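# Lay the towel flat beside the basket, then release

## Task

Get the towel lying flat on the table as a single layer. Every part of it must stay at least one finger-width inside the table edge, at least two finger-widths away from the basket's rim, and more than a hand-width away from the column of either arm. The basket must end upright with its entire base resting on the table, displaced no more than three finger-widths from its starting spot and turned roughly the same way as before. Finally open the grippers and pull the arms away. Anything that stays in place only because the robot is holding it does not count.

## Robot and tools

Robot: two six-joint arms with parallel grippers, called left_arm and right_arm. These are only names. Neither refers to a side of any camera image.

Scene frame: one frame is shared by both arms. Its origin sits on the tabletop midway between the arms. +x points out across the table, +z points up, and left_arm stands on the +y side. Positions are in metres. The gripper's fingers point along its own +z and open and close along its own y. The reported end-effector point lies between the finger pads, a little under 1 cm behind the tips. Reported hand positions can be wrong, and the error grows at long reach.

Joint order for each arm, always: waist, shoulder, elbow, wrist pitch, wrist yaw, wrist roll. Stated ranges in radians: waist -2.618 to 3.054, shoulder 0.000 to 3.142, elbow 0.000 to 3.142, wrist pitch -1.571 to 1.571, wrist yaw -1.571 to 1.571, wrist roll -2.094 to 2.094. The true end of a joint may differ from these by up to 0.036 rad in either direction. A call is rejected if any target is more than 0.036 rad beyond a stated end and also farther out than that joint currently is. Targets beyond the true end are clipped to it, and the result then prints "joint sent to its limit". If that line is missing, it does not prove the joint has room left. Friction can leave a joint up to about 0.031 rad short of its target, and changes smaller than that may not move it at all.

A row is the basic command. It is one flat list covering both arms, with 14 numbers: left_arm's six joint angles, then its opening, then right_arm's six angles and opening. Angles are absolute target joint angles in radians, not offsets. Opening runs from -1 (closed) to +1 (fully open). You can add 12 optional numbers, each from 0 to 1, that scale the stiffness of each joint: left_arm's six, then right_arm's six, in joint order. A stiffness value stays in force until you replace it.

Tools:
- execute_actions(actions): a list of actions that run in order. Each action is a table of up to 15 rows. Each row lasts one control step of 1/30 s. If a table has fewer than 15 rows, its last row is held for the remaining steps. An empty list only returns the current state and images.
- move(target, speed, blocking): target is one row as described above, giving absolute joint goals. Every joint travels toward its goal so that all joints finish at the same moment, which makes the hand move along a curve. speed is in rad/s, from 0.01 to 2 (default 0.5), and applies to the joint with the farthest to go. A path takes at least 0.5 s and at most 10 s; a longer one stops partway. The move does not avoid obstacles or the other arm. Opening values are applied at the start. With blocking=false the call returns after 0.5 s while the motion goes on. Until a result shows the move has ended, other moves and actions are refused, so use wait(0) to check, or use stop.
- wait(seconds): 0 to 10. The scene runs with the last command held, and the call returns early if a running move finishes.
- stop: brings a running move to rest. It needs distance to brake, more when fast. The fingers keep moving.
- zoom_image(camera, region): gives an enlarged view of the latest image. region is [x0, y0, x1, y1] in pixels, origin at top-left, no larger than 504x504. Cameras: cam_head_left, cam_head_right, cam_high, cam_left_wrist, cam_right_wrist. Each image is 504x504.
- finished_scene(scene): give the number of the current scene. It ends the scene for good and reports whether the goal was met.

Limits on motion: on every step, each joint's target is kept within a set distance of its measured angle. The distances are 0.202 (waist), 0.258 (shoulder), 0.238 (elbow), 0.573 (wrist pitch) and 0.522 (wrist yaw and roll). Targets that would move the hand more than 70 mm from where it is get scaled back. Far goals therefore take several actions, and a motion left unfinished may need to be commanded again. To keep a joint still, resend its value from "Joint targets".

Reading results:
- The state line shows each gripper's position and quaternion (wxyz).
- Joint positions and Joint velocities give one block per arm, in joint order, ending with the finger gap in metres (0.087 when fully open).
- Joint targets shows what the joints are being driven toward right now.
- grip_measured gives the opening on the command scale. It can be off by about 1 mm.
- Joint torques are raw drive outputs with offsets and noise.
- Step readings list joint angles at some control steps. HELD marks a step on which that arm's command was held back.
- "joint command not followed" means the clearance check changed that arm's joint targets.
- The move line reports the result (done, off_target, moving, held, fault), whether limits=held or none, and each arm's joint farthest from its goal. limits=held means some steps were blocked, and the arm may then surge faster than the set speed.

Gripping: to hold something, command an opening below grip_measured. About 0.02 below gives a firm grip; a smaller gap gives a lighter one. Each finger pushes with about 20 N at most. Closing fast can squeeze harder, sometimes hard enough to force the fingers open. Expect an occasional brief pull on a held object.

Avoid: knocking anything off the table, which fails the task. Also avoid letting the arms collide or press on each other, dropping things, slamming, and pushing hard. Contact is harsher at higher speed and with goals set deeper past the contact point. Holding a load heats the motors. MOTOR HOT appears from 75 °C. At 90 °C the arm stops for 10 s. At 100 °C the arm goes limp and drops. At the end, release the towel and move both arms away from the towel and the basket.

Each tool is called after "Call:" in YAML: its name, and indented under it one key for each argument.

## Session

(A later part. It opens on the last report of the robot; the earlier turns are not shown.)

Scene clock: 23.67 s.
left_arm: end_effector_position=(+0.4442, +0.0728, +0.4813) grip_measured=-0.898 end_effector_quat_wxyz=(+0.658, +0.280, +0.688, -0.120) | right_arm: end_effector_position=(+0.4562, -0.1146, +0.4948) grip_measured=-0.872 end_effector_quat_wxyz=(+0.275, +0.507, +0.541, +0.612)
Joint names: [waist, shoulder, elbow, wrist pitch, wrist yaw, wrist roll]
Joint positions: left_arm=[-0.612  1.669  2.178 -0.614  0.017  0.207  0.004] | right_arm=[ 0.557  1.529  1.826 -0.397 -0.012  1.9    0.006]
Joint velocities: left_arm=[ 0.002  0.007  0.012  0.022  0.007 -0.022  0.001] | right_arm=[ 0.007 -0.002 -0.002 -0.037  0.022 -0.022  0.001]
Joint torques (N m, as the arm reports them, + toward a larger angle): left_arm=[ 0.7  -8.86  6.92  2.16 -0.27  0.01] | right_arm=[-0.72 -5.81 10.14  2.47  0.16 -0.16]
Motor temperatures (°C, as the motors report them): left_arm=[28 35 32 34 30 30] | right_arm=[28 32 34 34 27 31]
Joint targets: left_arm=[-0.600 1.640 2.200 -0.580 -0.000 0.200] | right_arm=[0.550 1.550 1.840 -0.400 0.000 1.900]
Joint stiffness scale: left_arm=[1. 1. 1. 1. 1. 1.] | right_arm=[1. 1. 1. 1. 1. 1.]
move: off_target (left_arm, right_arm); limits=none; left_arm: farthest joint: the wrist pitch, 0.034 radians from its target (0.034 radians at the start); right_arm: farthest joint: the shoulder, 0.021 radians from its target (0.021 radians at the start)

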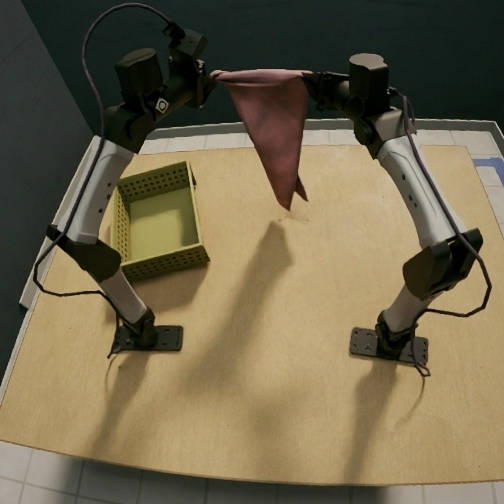

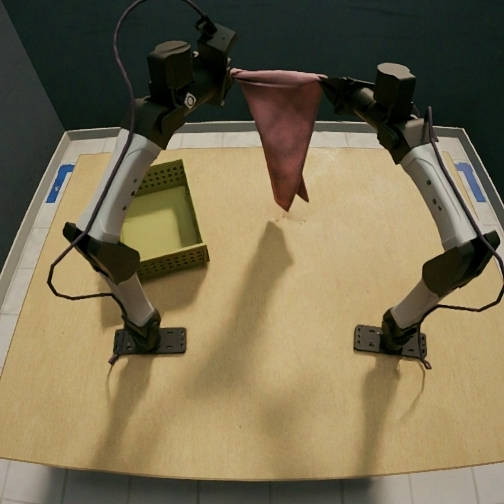

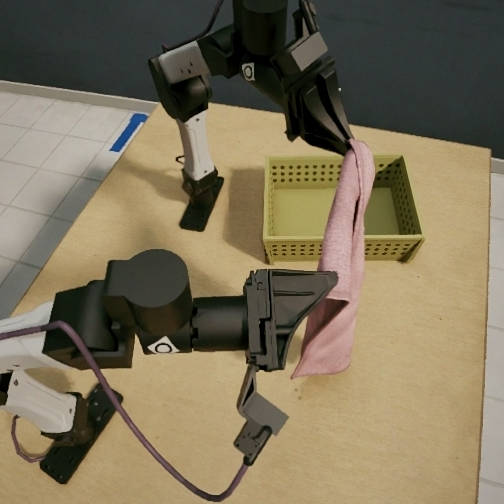

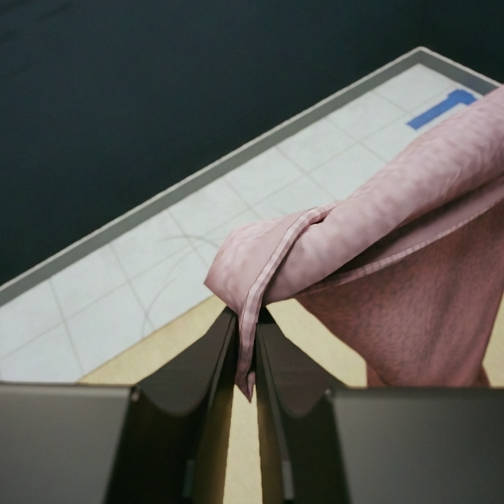

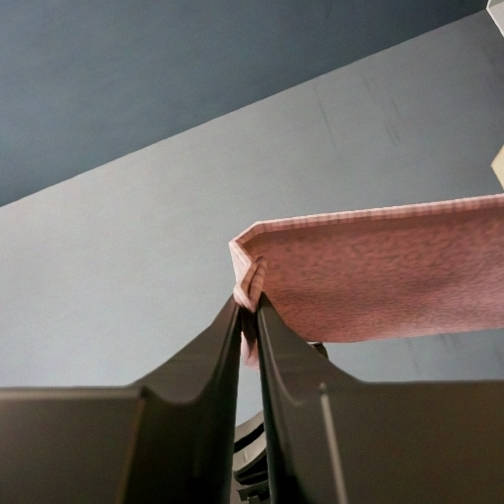

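Call:
move:
  target: [-0.90,1.46,1.75,-1.08,0,0.6,-1,0.75,1.205,1.385,-0.99,0,2.05,-1]
  speed: 0.4

Call:
move:
  target: [-1.545,1.41,0.79,-0.66,0,0,-1,1.445,1.06,0.49,-0.73,0,2.05,-1]
  speed: 0.45

Call:
execute_actions:
  actions:
    - [[-1.545,1.41,0.79,-0.66,0,0,0.2,1.445,1.06,0.49,-0.73,0,2.05,0.2]]

Call:
move:
  target: [-1.545,0.9,0.79,-1.2,0,0,0.2,1.0,0.6,0.7,-1.2,0,0.5,0.2]
  speed: 1.2

Scene clock: 27.70 s.
left_arm: end_effector_position=(+0.2999, +0.0605, +0.2980) grip_measured=-0.898 end_effector_quat_wxyz=(+0.373, +0.606, +0.701, -0.049) | right_arm: end_effector_position=(+0.3047, -0.1115, +0.3021) grip_measured=-0.872 end_effector_quat_wxyz=(+0.097, +0.622, +0.685, +0.368)
Joint names: [waist, shoulder, elbow, wrist pitch, wrist yaw, wrist roll]
Joint positions: left_arm=[-0.892  1.486  1.762 -1.077  0.009  0.593  0.004] | right_arm=[ 0.739  1.221  1.407 -0.975 -0.009  2.042  0.006]
Joint velocities: left_arm=[-0.007  0.002 -0.012 -0.037  0.007  0.022 -0.   ] | right_arm=[-0.012 -0.002 -0.007 -0.037 -0.007 -0.037 -0.001]
Joint torques (N m, as the arm reports them, + toward a larger angle): left_arm=[-0.93 -7.52  4.96  1.55 -0.17  0.05] | right_arm=[ 0.76 -5.5   6.82  1.81  0.15 -0.05]
Motor temperatures (°C, as the motors report them): left_arm=[28 35 32 35 30 30] | right_arm=[28 32 34 35 27 31]
Joint targets: left_arm=[-0.900 1.460 1.750 -1.080 0.000 0.600] | right_arm=[0.750 1.205 1.385 -0.990 -0.000 2.050]
Joint stiffness scale: left_arm=[1. 1. 1. 1. 1. 1.] | right_arm=[1. 1. 1. 1. 1. 1.]
move: off_target (left_arm, right_arm); limits=none; left_arm: farthest joint: the shoulder, 0.026 radians from its target (0.209 radians at the start); right_arm: farthest joint: the elbow, 0.022 radians from its target (0.441 radians at the start)

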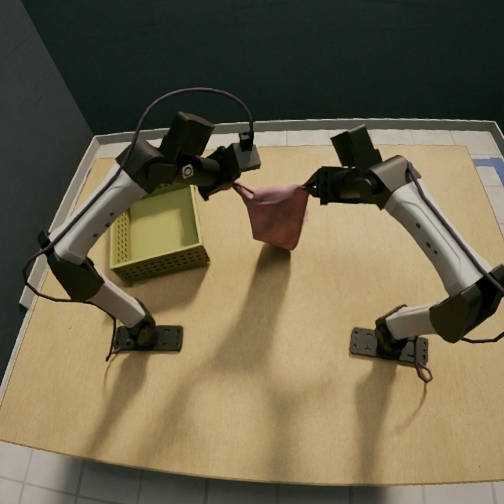

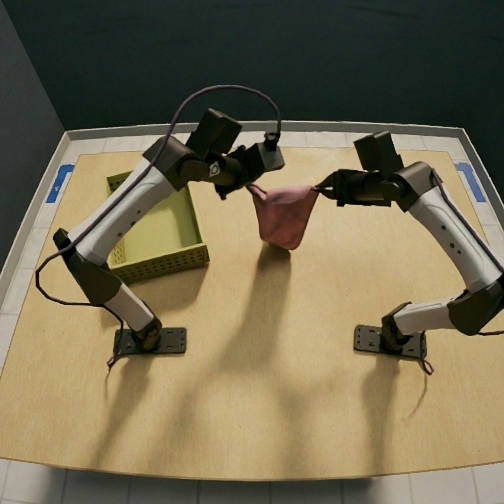

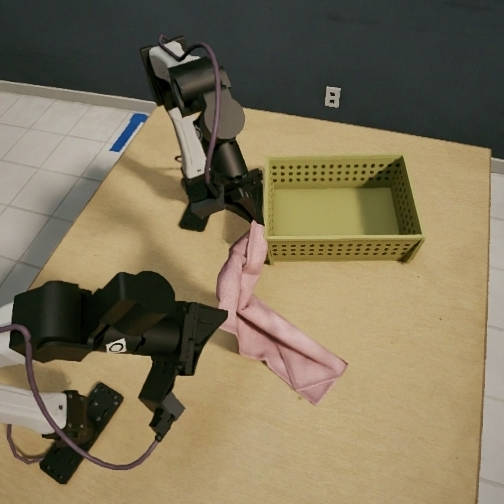

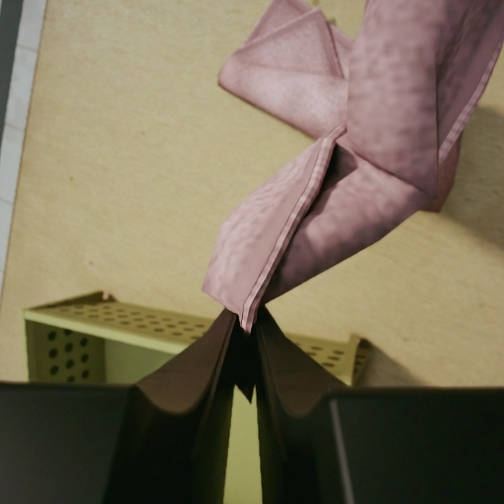

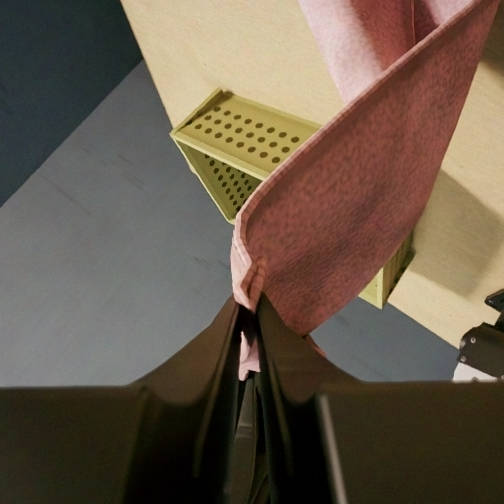

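Scene clock: 30.57 s.
left_arm: end_effector_position=(+0.0590, +0.0768, +0.0265) grip_measured=-0.900 end_effector_quat_wxyz=(+0.093, +0.669, +0.732, -0.088) | right_arm: end_effector_position=(+0.0623, -0.1102, +0.0300) grip_measured=-0.872 end_effector_quat_wxyz=(-0.013, +0.379, +0.915, +0.134)
Joint names: [waist, shoulder, elbow, wrist pitch, wrist yaw, wrist roll]
Joint positions: left_arm=[-1.537  1.435  0.802 -0.681  0.007  0.006  0.004] | right_arm=[ 1.434  1.078  0.511 -0.733 -0.004  2.045  0.006]
Joint velocities: left_arm=[ 0.002  0.017  0.017  0.007 -0.051 -0.007 -0.   ] | right_arm=[-0.017 -0.002  0.007 -0.037 -0.051  0.007  0.002]
Joint torques (N m, as the arm reports them, + toward a larger angle): left_arm=[-0.97 -6.89  4.91  1.1  -0.18  0.  ] | right_arm=[ 0.78 -3.78  6.36  1.04  0.13 -0.06]
Motor temperatures (°C, as the motors report them): left_arm=[28 35 32 35 30 30] | right_arm=[28 32 34 35 27 31]
Joint targets: left_arm=[-1.545 1.410 0.790 -0.660 0.000 -0.000] | right_arm=[1.445 1.060 0.490 -0.730 0.000 2.050]
Joint stiffness scale: left_arm=[1. 1. 1. 1. 1. 1.] | right_arm=[1. 1. 1. 1. 1. 1.]
move: off_target (left_arm, right_arm); limits=none; left_arm: farthest joint: the shoulder, 0.025 radians from its target (0.076 radians at the start); right_arm: farthest joint: the elbow, 0.021 radians from its target (0.917 radians at the start)

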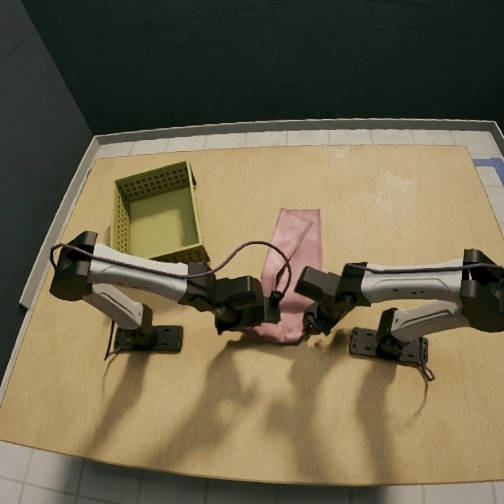

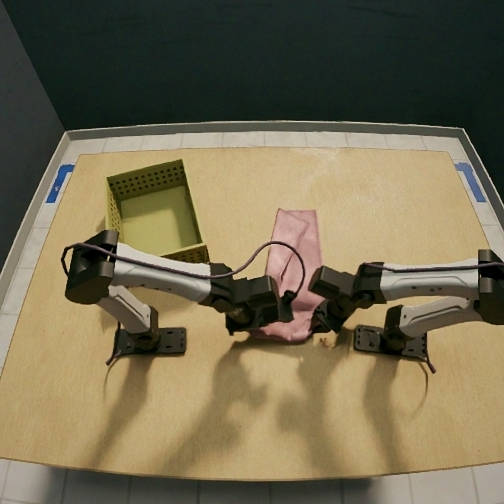

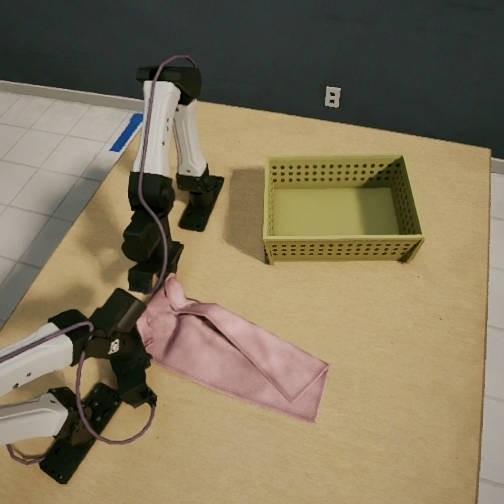

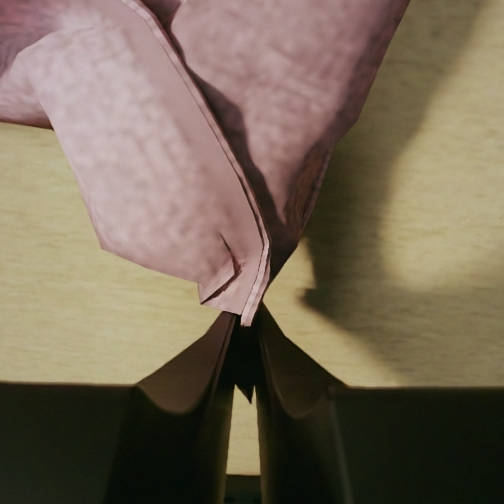

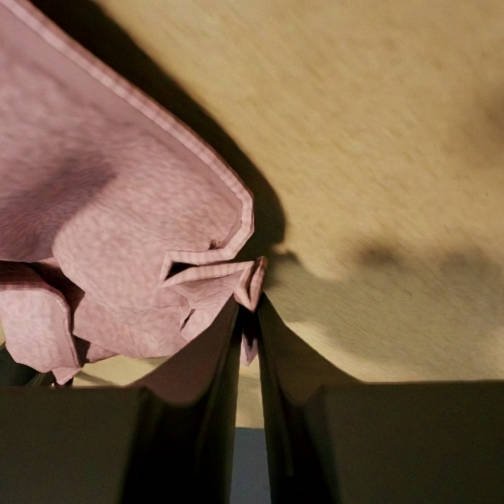

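Scene clock: 31.07 s.
left_arm: end_effector_position=(+0.0590, +0.0768, +0.0265) grip_measured=+0.200 end_effector_quat_wxyz=(+0.093, +0.669, +0.732, -0.088) | right_arm: end_effector_position=(+0.0623, -0.1102, +0.0300) grip_measured=+0.200 end_effector_quat_wxyz=(-0.013, +0.379, +0.915, +0.134)
Joint names: [waist, shoulder, elbow, wrist pitch, wrist yaw, wrist roll]
Joint positions: left_arm=[-1.537  1.435  0.802 -0.681  0.007  0.006  0.052] | right_arm=[ 1.434  1.078  0.511 -0.733 -0.004  2.045  0.052]
Joint velocities: left_arm=[-0.002 -0.007  0.007 -0.051 -0.022  0.037 -0.   ] | right_arm=[-0.002 -0.022  0.012 -0.022  0.007  0.007 -0.   ]
Joint torques (N m, as the arm reports them, + toward a larger angle): left_arm=[-1.04 -6.88  4.89  1.1  -0.16 -0.01] | right_arm=[ 0.77 -3.78  6.36  1.05  0.12 -0.06]
Motor temperatures (°C, as the motors report them): left_arm=[28 35 32 35 30 30] | right_arm=[28 32 34 35 27 31]
Joint targets: left_arm=[-1.545 1.410 0.790 -0.660 -0.000 0.000] | right_arm=[1.445 1.060 0.490 -0.730 -0.000 2.050]
Joint stiffness scale: left_arm=[1. 1. 1. 1. 1. 1.] | right_arm=[1. 1. 1. 1. 1. 1.]
Step readings (joint positions):
0: left_arm=[-1.537 1.435 0.802 -0.681 0.007 0.006] | right_arm=[1.434 1.078 0.511 -0.733 -0.004 2.045]
1: left_arm=[-1.537 1.435 0.802 -0.681 0.007 0.006] | right_arm=[1.434 1.078 0.511 -0.733 -0.004 2.045]
2: left_arm=[-1.537 1.435 0.802 -0.681 0.007 0.006] | right_arm=[1.434 1.078 0.511 -0.733 -0.004 2.045]
4: left_arm=[-1.537 1.435 0.802 -0.681 0.007 0.006] | right_arm=[1.434 1.078 0.511 -0.733 -0.004 2.045]
8: left_arm=[-1.537 1.435 0.802 -0.681 0.007 0.006] | right_arm=[1.434 1.078 0.511 -0.733 -0.004 2.045]
15: Joint positions above

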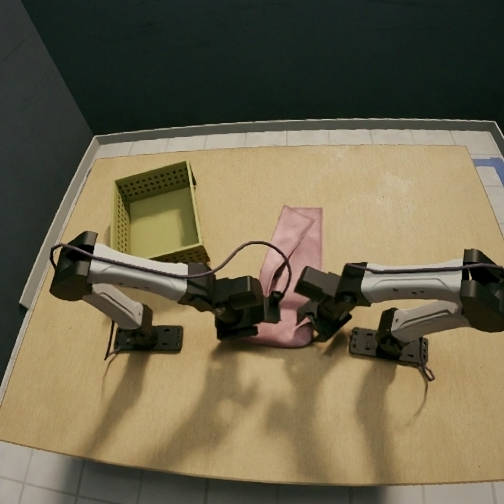

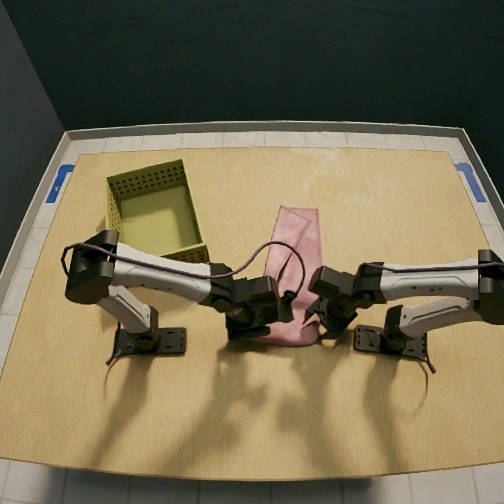

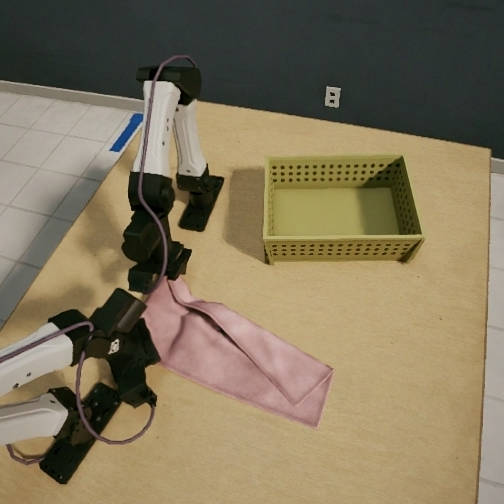

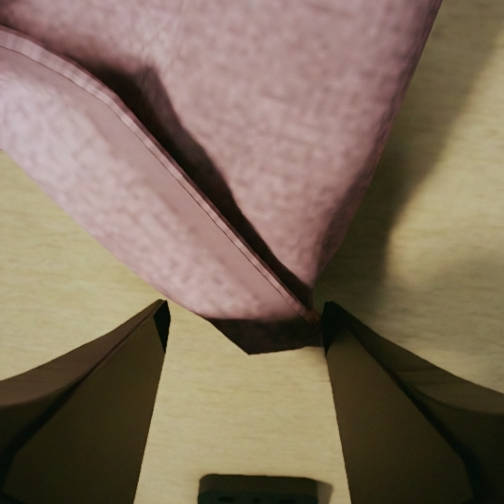

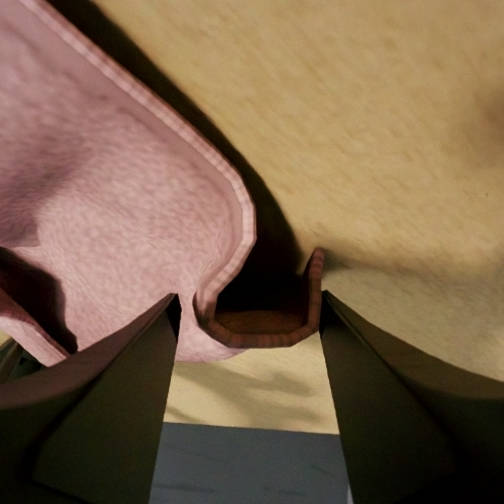

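Scene clock: 33.33 s.
left_arm: end_effector_position=(+0.0488, +0.1821, +0.1025) grip_measured=+0.200 end_effector_quat_wxyz=(+0.095, +0.669, +0.732, -0.090) | right_arm: end_effector_position=(+0.0978, -0.2250, +0.1038) grip_measured=+0.200 end_effector_quat_wxyz=(+0.177, -0.161, +0.960, +0.143)
Joint names: [waist, shoulder, elbow, wrist pitch, wrist yaw, wrist roll]
Joint positions: left_arm=[-1.537  0.919  0.802 -1.191  0.007  0.006  0.052] | right_arm=[ 1.012  0.618  0.688 -1.182 -0.004  0.505  0.052]
Joint velocities: left_arm=[0.002 0.002 0.002 0.037 0.037 0.051 0.   ] | right_arm=[-0.017 -0.002  0.027 -0.066  0.066  0.066 -0.001]
Joint torques (N m, as the arm reports them, + toward a larger angle): left_arm=[-0.94 -2.71  5.09  0.86 -0.17 -0.02] | right_arm=[-1.11 -0.43  9.71  1.32  0.1  -0.17]
Motor temperatures (°C, as the motors report them): left_arm=[28 35 32 35 30 30] | right_arm=[28 32 34 34 27 31]
Joint targets: left_arm=[-1.545 0.900 0.790 -1.200 0.000 -0.000] | right_arm=[1.000 0.600 0.700 -1.200 -0.000 0.500]
Joint stiffness scale: left_arm=[1. 1. 1. 1. 1. 1.] | right_arm=[1. 1. 1. 1. 1. 1.]
move: done; limits=none; left_arm: farthest joint: the shoulder, 0.019 radians from its target (0.535 radians at the start); right_arm: farthest joint: the shoulder, 0.018 radians from its target (0.478 radians at the start)

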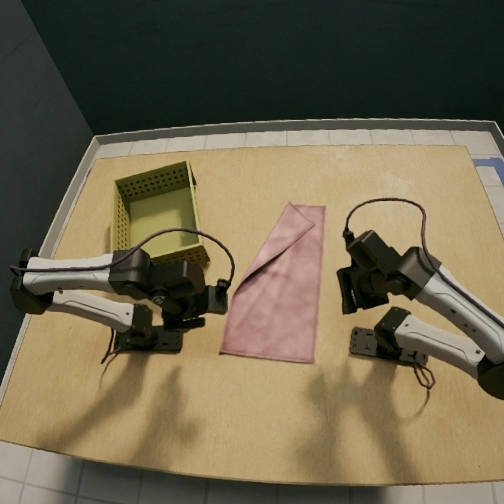

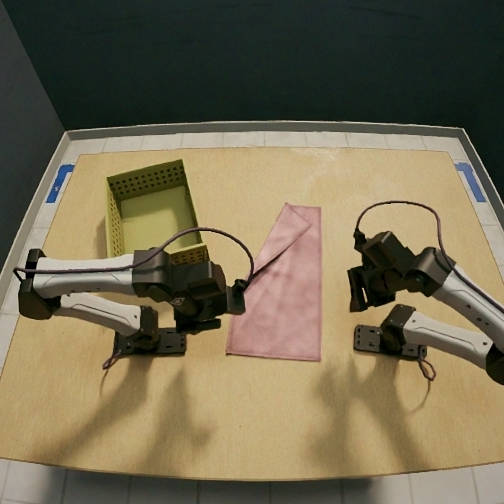

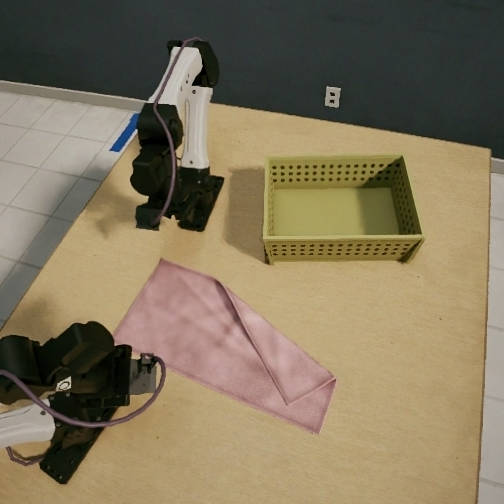

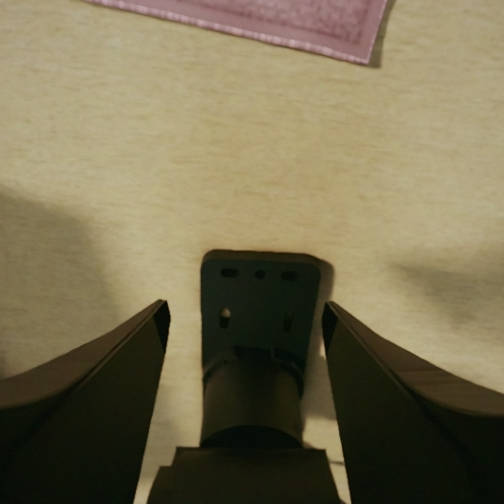

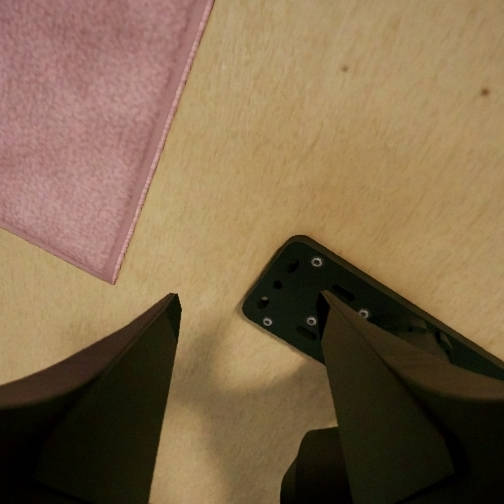

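Call:
move:
  target: [-1.545,0.9,0.79,-1.2,0,0,0.2,0.58,2.13,1.69,-1.13,0,1.99,0]
  speed: 1.2

Scene clock: 36.20 s.
left_arm: end_effector_position=(+0.0488, +0.1821, +0.1025) grip_measured=+0.200 end_effector_quat_wxyz=(+0.095, +0.669, +0.732, -0.090) | right_arm: end_effector_position=(+0.4019, -0.1265, +0.0389) grip_measured=+0.000 end_effector_quat_wxyz=(-0.002, +0.708, +0.706, +0.001)
Joint names: [waist, shoulder, elbow, wrist pitch, wrist yaw, wrist roll]
Joint positions: left_arm=[-1.537  0.919  0.802 -1.191  0.007  0.006  0.052] | right_arm=[ 0.586  2.119  1.678 -1.129 -0.004  1.984  0.044]
Joint velocities: left_arm=[ 0.017 -0.017 -0.002  0.007 -0.007  0.022 -0.   ] | right_arm=[-0.012  0.007  0.012  0.007 -0.051 -0.022 -0.002]
Joint torques (N m, as the arm reports them, + toward a larger angle): left_arm=[-1.   -2.65  5.13  0.85 -0.17  0.  ] | right_arm=[ -0.64 -11.86   9.02   0.35   0.12  -0.02]
Motor temperatures (°C, as the motors report them): left_arm=[28 34 32 34 30 30] | right_arm=[28 33 35 34 27 31]
Joint targets: left_arm=[-1.545 0.900 0.790 -1.200 -0.000 -0.000] | right_arm=[0.580 2.130 1.690 -1.130 0.000 1.990]
Joint stiffness scale: left_arm=[1. 1. 1. 1. 1. 1.] | right_arm=[1. 1. 1. 1. 1. 1.]
move: done; limits=none; left_arm: farthest joint: the shoulder, 0.019 radians from its target (0.019 radians at the start); right_arm: farthest joint: the elbow, 0.012 radians from its target (1.002 radians at the start)

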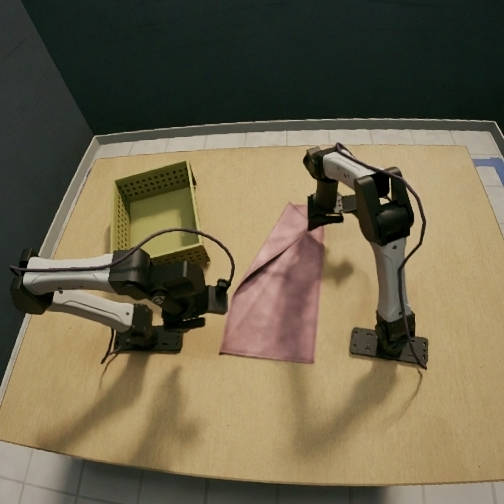

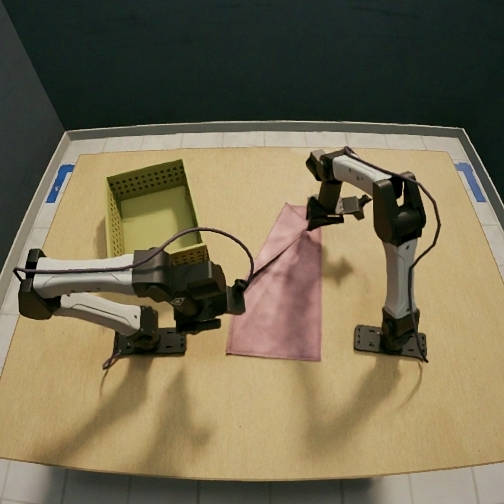

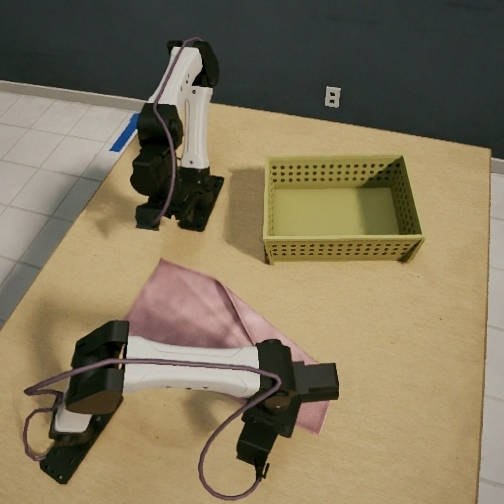

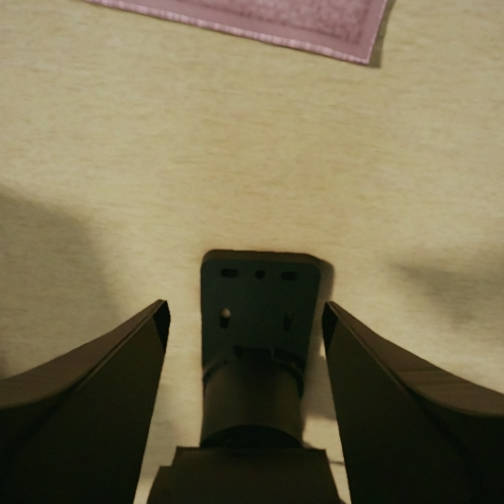

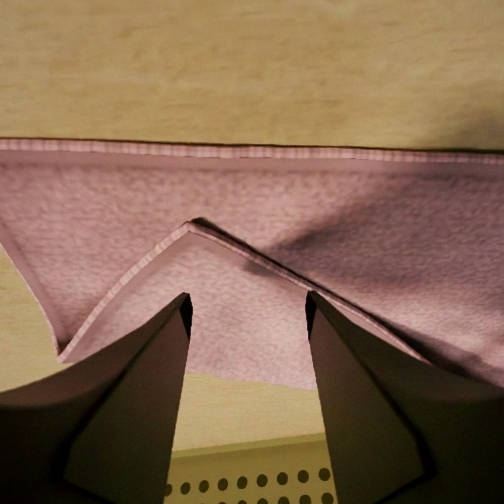

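Call:
execute_actions:
  actions:
    - [[-1.545,0.9,0.79,-1.2,0,0,0.2,0.62,2.16,1.69,-1.09,0,1.99,0]]
    - [[-1.545,0.9,0.79,-1.2,0,0,0.2,0.62,2.195,1.69,-1.065,0,1.99,0]]

Scene clock: 37.73 s.
left_arm: end_effector_position=(+0.0488, +0.1821, +0.1025) grip_measured=+0.200 end_effector_quat_wxyz=(+0.095, +0.669, +0.732, -0.090) | right_arm: end_effector_position=(+0.4048, -0.1123, +0.0182) grip_measured=+0.000 end_effector_quat_wxyz=(-0.002, +0.698, +0.716, +0.001)
Joint names: [waist, shoulder, elbow, wrist pitch, wrist yaw, wrist roll]
Joint positions: left_arm=[-1.537  0.919  0.802 -1.191  0.007  0.006  0.052] | right_arm=[ 0.614  2.174  1.681 -1.076 -0.004  1.985  0.044]
Joint velocities: left_arm=[ 0.002 -0.002 -0.002  0.037  0.051  0.066  0.   ] | right_arm=[-0.012  0.002  0.012 -0.037 -0.037  0.037  0.001]
Joint torques (N m, as the arm reports them, + toward a larger angle): left_arm=[-0.98 -2.56  5.16  0.85 -0.18 -0.03] | right_arm=[  0.39 -11.5    8.6    0.5    0.12  -0.04]
Motor temperatures (°C, as the motors report them): left_arm=[28 34 32 34 30 30] | right_arm=[28 33 35 34 27 31]
Joint targets: left_arm=[-1.545 0.900 0.790 -1.200 -0.000 -0.000] | right_arm=[0.620 2.195 1.690 -1.065 -0.000 1.990]
Joint stiffness scale: left_arm=[1. 1. 1. 1. 1. 1.] | right_arm=[1. 1. 1. 1. 1. 1.]
Step readings (joint positions; steps 1 to 15: 1st action; 16 to 30: 2nd action):
0: left_arm=[-1.537 0.919 0.802 -1.191 0.007 0.006] | right_arm=[0.586 2.119 1.678 -1.129 -0.004 1.985]
1: left_arm=[-1.537 0.919 0.802 -1.191 0.007 0.006] | right_arm=[0.588 2.120 1.678 -1.127 -0.004 1.985]
2: left_arm=[-1.537 0.919 0.802 -1.191 0.007 0.006] | right_arm=[0.591 2.122 1.678 -1.121 -0.004 1.985]
4: left_arm=[-1.537 0.919 0.802 -1.191 0.007 0.006] | right_arm=[0.602 2.128 1.678 -1.112 -0.004 1.985]
8: left_arm=[-1.537 0.919 0.802 -1.191 0.007 0.006] | right_arm=[0.614 2.135 1.678 -1.104 -0.004 1.985]
15: left_arm=[-1.537 0.919 0.802 -1.191 0.007 0.006] | right_arm=[0.614 2.135 1.678 -1.100 -0.004 1.985]
16: left_arm=[-1.537 0.919 0.802 -1.191 0.007 0.006] | right_arm=[0.614 2.138 1.678 -1.098 -0.004 1.985]
17: left_arm=[-1.537 0.919 0.802 -1.191 0.007 0.006] | right_arm=[0.614 2.143 1.680 -1.094 -0.004 1.985]
19: left_arm=[-1.537 0.919 0.802 -1.191 0.007 0.006] | right_arm=[0.614 2.158 1.681 -1.084 -0.004 1.985]
23: left_arm=[-1.537 0.919 0.802 -1.191 0.007 0.006] | right_arm=[0.614 2.174 1.681 -1.079 -0.004 1.985]
30: Joint positions above

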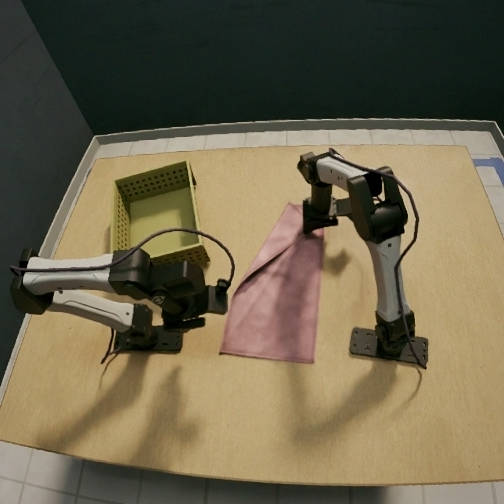

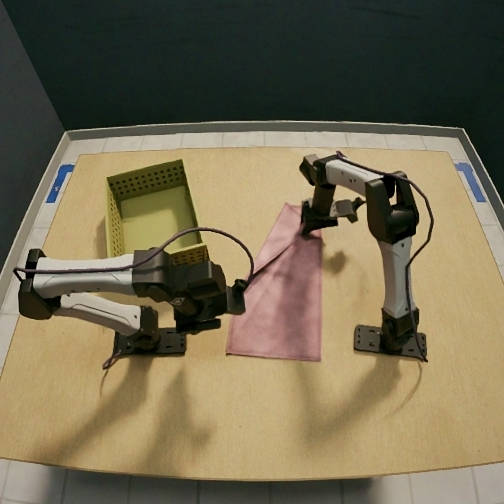

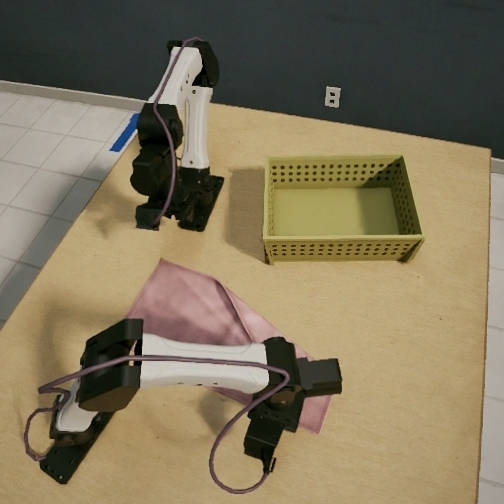

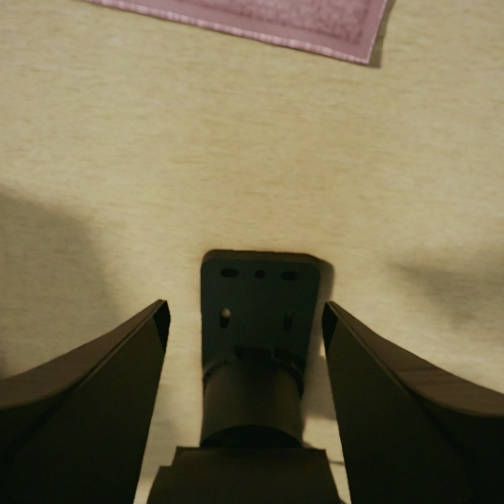

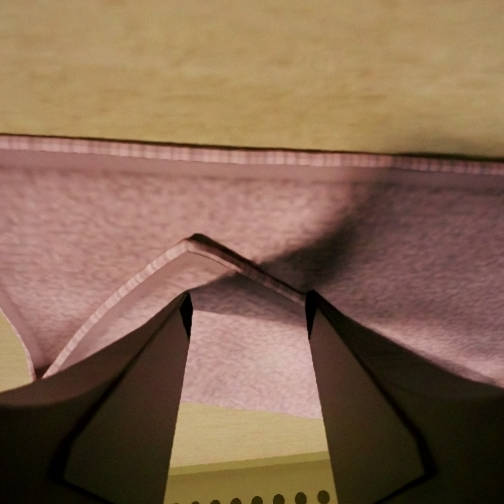

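Call:
execute_actions:
  actions:
    - [[-1.545,0.9,0.79,-1.2,0,0,0.2,0.62,2.205,1.69,-1.065,0,1.99,-0.5]]
    - [[-1.545,0.9,0.79,-1.2,0,0,0.2,0.62,2.205,1.69,-1.065,0,1.99,-1]]

Call:
move:
  target: [-1.545,0.9,0.79,-1.2,0,0,0.2,0.73,2.135,1.87,-1.01,0,1.99,-1]
  speed: 0.25

Scene clock: 39.30 s.
left_arm: end_effector_position=(+0.0488, +0.1821, +0.1025) grip_measured=+0.200 end_effector_quat_wxyz=(+0.095, +0.669, +0.732, -0.090) | right_arm: end_effector_position=(+0.4052, -0.1121, +0.0183) grip_measured=-0.993 end_effector_quat_wxyz=(-0.001, +0.699, +0.716, +0.002)
Joint names: [waist, shoulder, elbow, wrist pitch, wrist yaw, wrist roll]
Joint positions: left_arm=[-1.537  0.919  0.802 -1.191  0.007  0.006  0.052] | right_arm=[ 0.614  2.174  1.681 -1.074 -0.004  1.985  0.   ]
Joint velocities: left_arm=[-0.007 -0.007 -0.027 -0.007 -0.022  0.051 -0.   ] | right_arm=[ 0.002  0.007 -0.002  0.081 -0.007 -0.007  0.001]
Joint torques (N m, as the arm reports them, + toward a larger angle): left_arm=[-1.01 -2.68  5.15  0.86 -0.18  0.  ] | right_arm=[  0.4  -10.69   8.66   0.48   0.12  -0.04]
Motor temperatures (°C, as the motors report them): left_arm=[28 34 32 34 30 30] | right_arm=[28 33 35 34 27 31]
Joint targets: left_arm=[-1.545 0.900 0.790 -1.200 -0.000 0.000] | right_arm=[0.620 2.205 1.690 -1.065 -0.000 1.990]
Joint stiffness scale: left_arm=[1. 1. 1. 1. 1. 1.] | right_arm=[1. 1. 1. 1. 1. 1.]
Step readings (joint positions; steps 1 to 15: 1st action; 16 to 30: 2nd action):
0: left_arm=[-1.537 0.919 0.802 -1.191 0.007 0.006] | right_arm=[0.614 2.174 1.681 -1.076 -0.004 1.985]
1: left_arm=[-1.537 0.919 0.802 -1.191 0.007 0.006] | right_arm=[0.614 2.174 1.681 -1.076 -0.004 1.985]
2: left_arm=[-1.537 0.919 0.802 -1.191 0.007 0.006] | right_arm=[0.614 2.174 1.681 -1.075 -0.004 1.985]
4: left_arm=[-1.537 0.919 0.802 -1.191 0.007 0.006] | right_arm=[0.614 2.174 1.681 -1.074 -0.004 1.985]
8: left_arm=[-1.537 0.919 0.802 -1.191 0.007 0.006] | right_arm=[0.614 2.174 1.681 -1.074 -0.004 1.985]
15: left_arm=[-1.537 0.919 0.802 -1.191 0.007 0.006] | right_arm=[0.614 2.174 1.681 -1.074 -0.004 1.985]
16: left_arm=[-1.537 0.919 0.802 -1.191 0.007 0.006] | right_arm=[0.614 2.174 1.681 -1.074 -0.004 1.985]
17: left_arm=[-1.537 0.919 0.802 -1.191 0.007 0.006] | right_arm=[0.614 2.174 1.681 -1.074 -0.004 1.985]
19: left_arm=[-1.537 0.919 0.802 -1.191 0.007 0.006] | right_arm=[0.614 2.174 1.681 -1.074 -0.004 1.985]
23: left_arm=[-1.537 0.919 0.802 -1.191 0.007 0.006] | right_arm=[0.614 2.174 1.681 -1.074 -0.004 1.985]
30: Joint positions above

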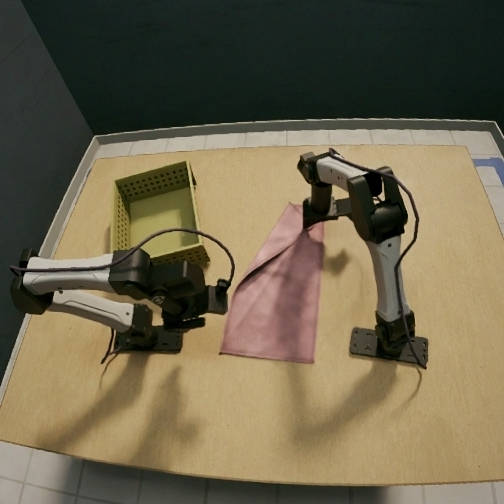

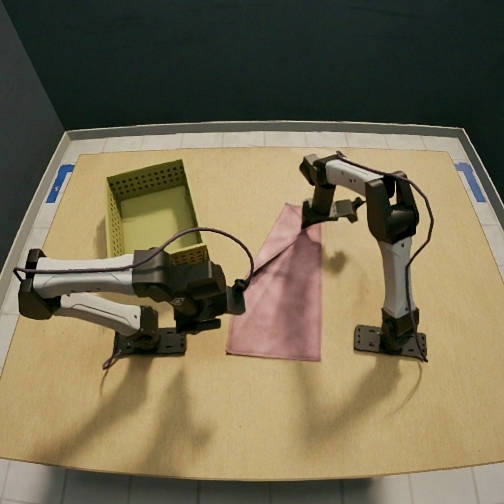

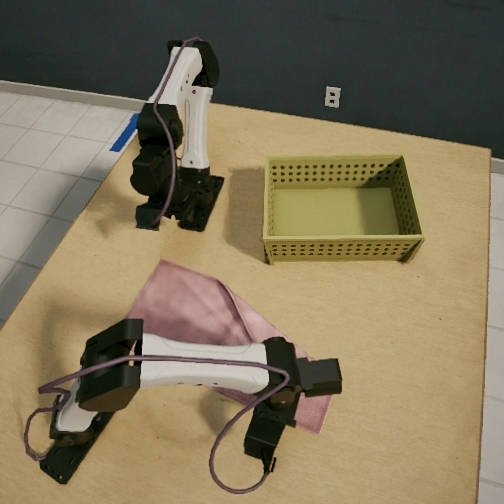

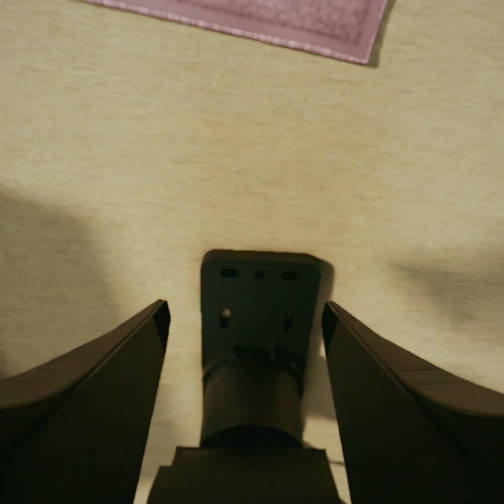

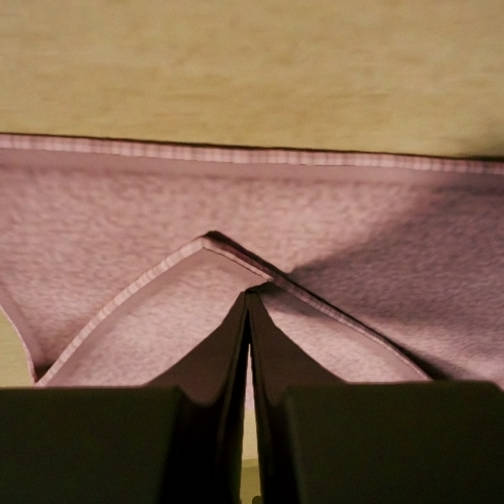

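Scene clock: 40.47 s.
left_arm: end_effector_position=(+0.0488, +0.1821, +0.1025) grip_measured=+0.200 end_effector_quat_wxyz=(+0.095, +0.669, +0.732, -0.090) | right_arm: end_effector_position=(+0.4364, -0.0376, +0.0905) grip_measured=-0.994 end_effector_quat_wxyz=(+0.040, +0.652, +0.746, +0.132)
Joint names: [waist, shoulder, elbow, wrist pitch, wrist yaw, wrist roll]
Joint positions: left_arm=[-1.537  0.919  0.802 -1.191  0.007  0.006  0.052] | right_arm=[ 0.723  2.14   1.861 -1.015 -0.004  1.985  0.   ]
Joint velocities: left_arm=[ 0.017 -0.012 -0.007  0.037 -0.022 -0.051  0.   ] | right_arm=[-0.002 -0.017 -0.007 -0.007  0.007  0.051  0.   ]
Joint torques (N m, as the arm reports them, + toward a larger angle): left_arm=[-0.97 -2.66  5.17  0.85 -0.17 -0.01] | right_arm=[  0.4  -14.06   9.48   1.09   0.15  -0.06]
Motor temperatures (°C, as the motors report them): left_arm=[28 34 32 34 30 30] | right_arm=[28 34 35 34 27 31]
Joint targets: left_arm=[-1.545 0.900 0.790 -1.200 -0.000 -0.000] | right_arm=[0.730 2.135 1.870 -1.010 0.000 1.990]
Joint stiffness scale: left_arm=[1. 1. 1. 1. 1. 1.] | right_arm=[1. 1. 1. 1. 1. 1.]
move: done; limits=none; left_arm: farthest joint: the shoulder, 0.019 radians from its target (0.019 radians at the start); right_arm: farthest joint: the elbow, 0.009 radians from its target (0.189 radians at the start)

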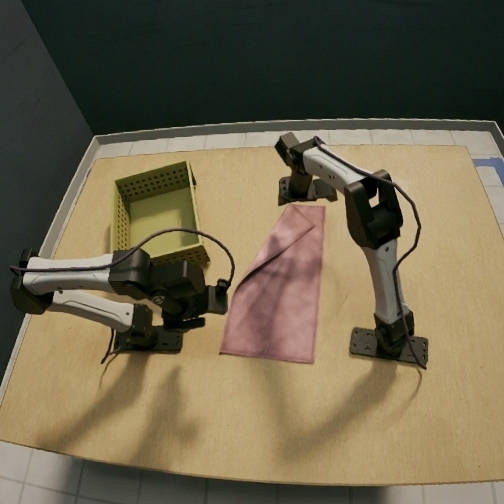

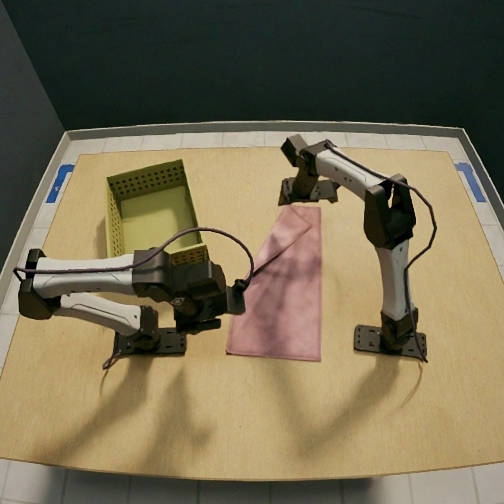

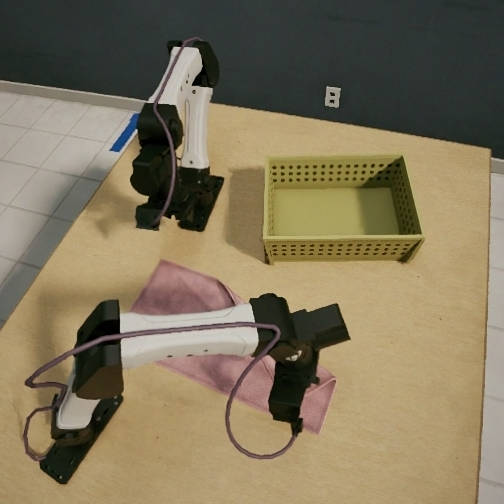

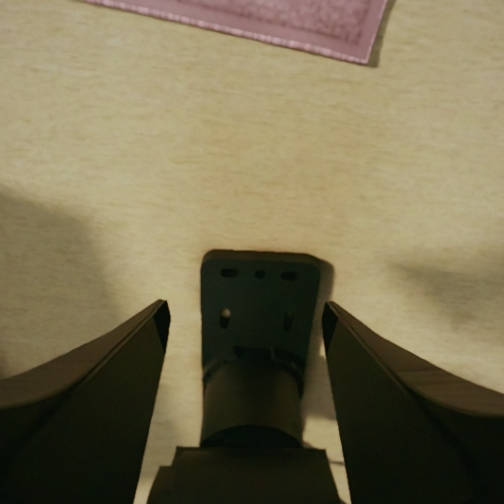

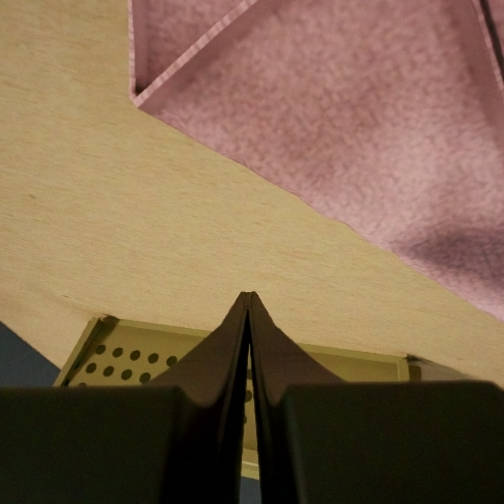

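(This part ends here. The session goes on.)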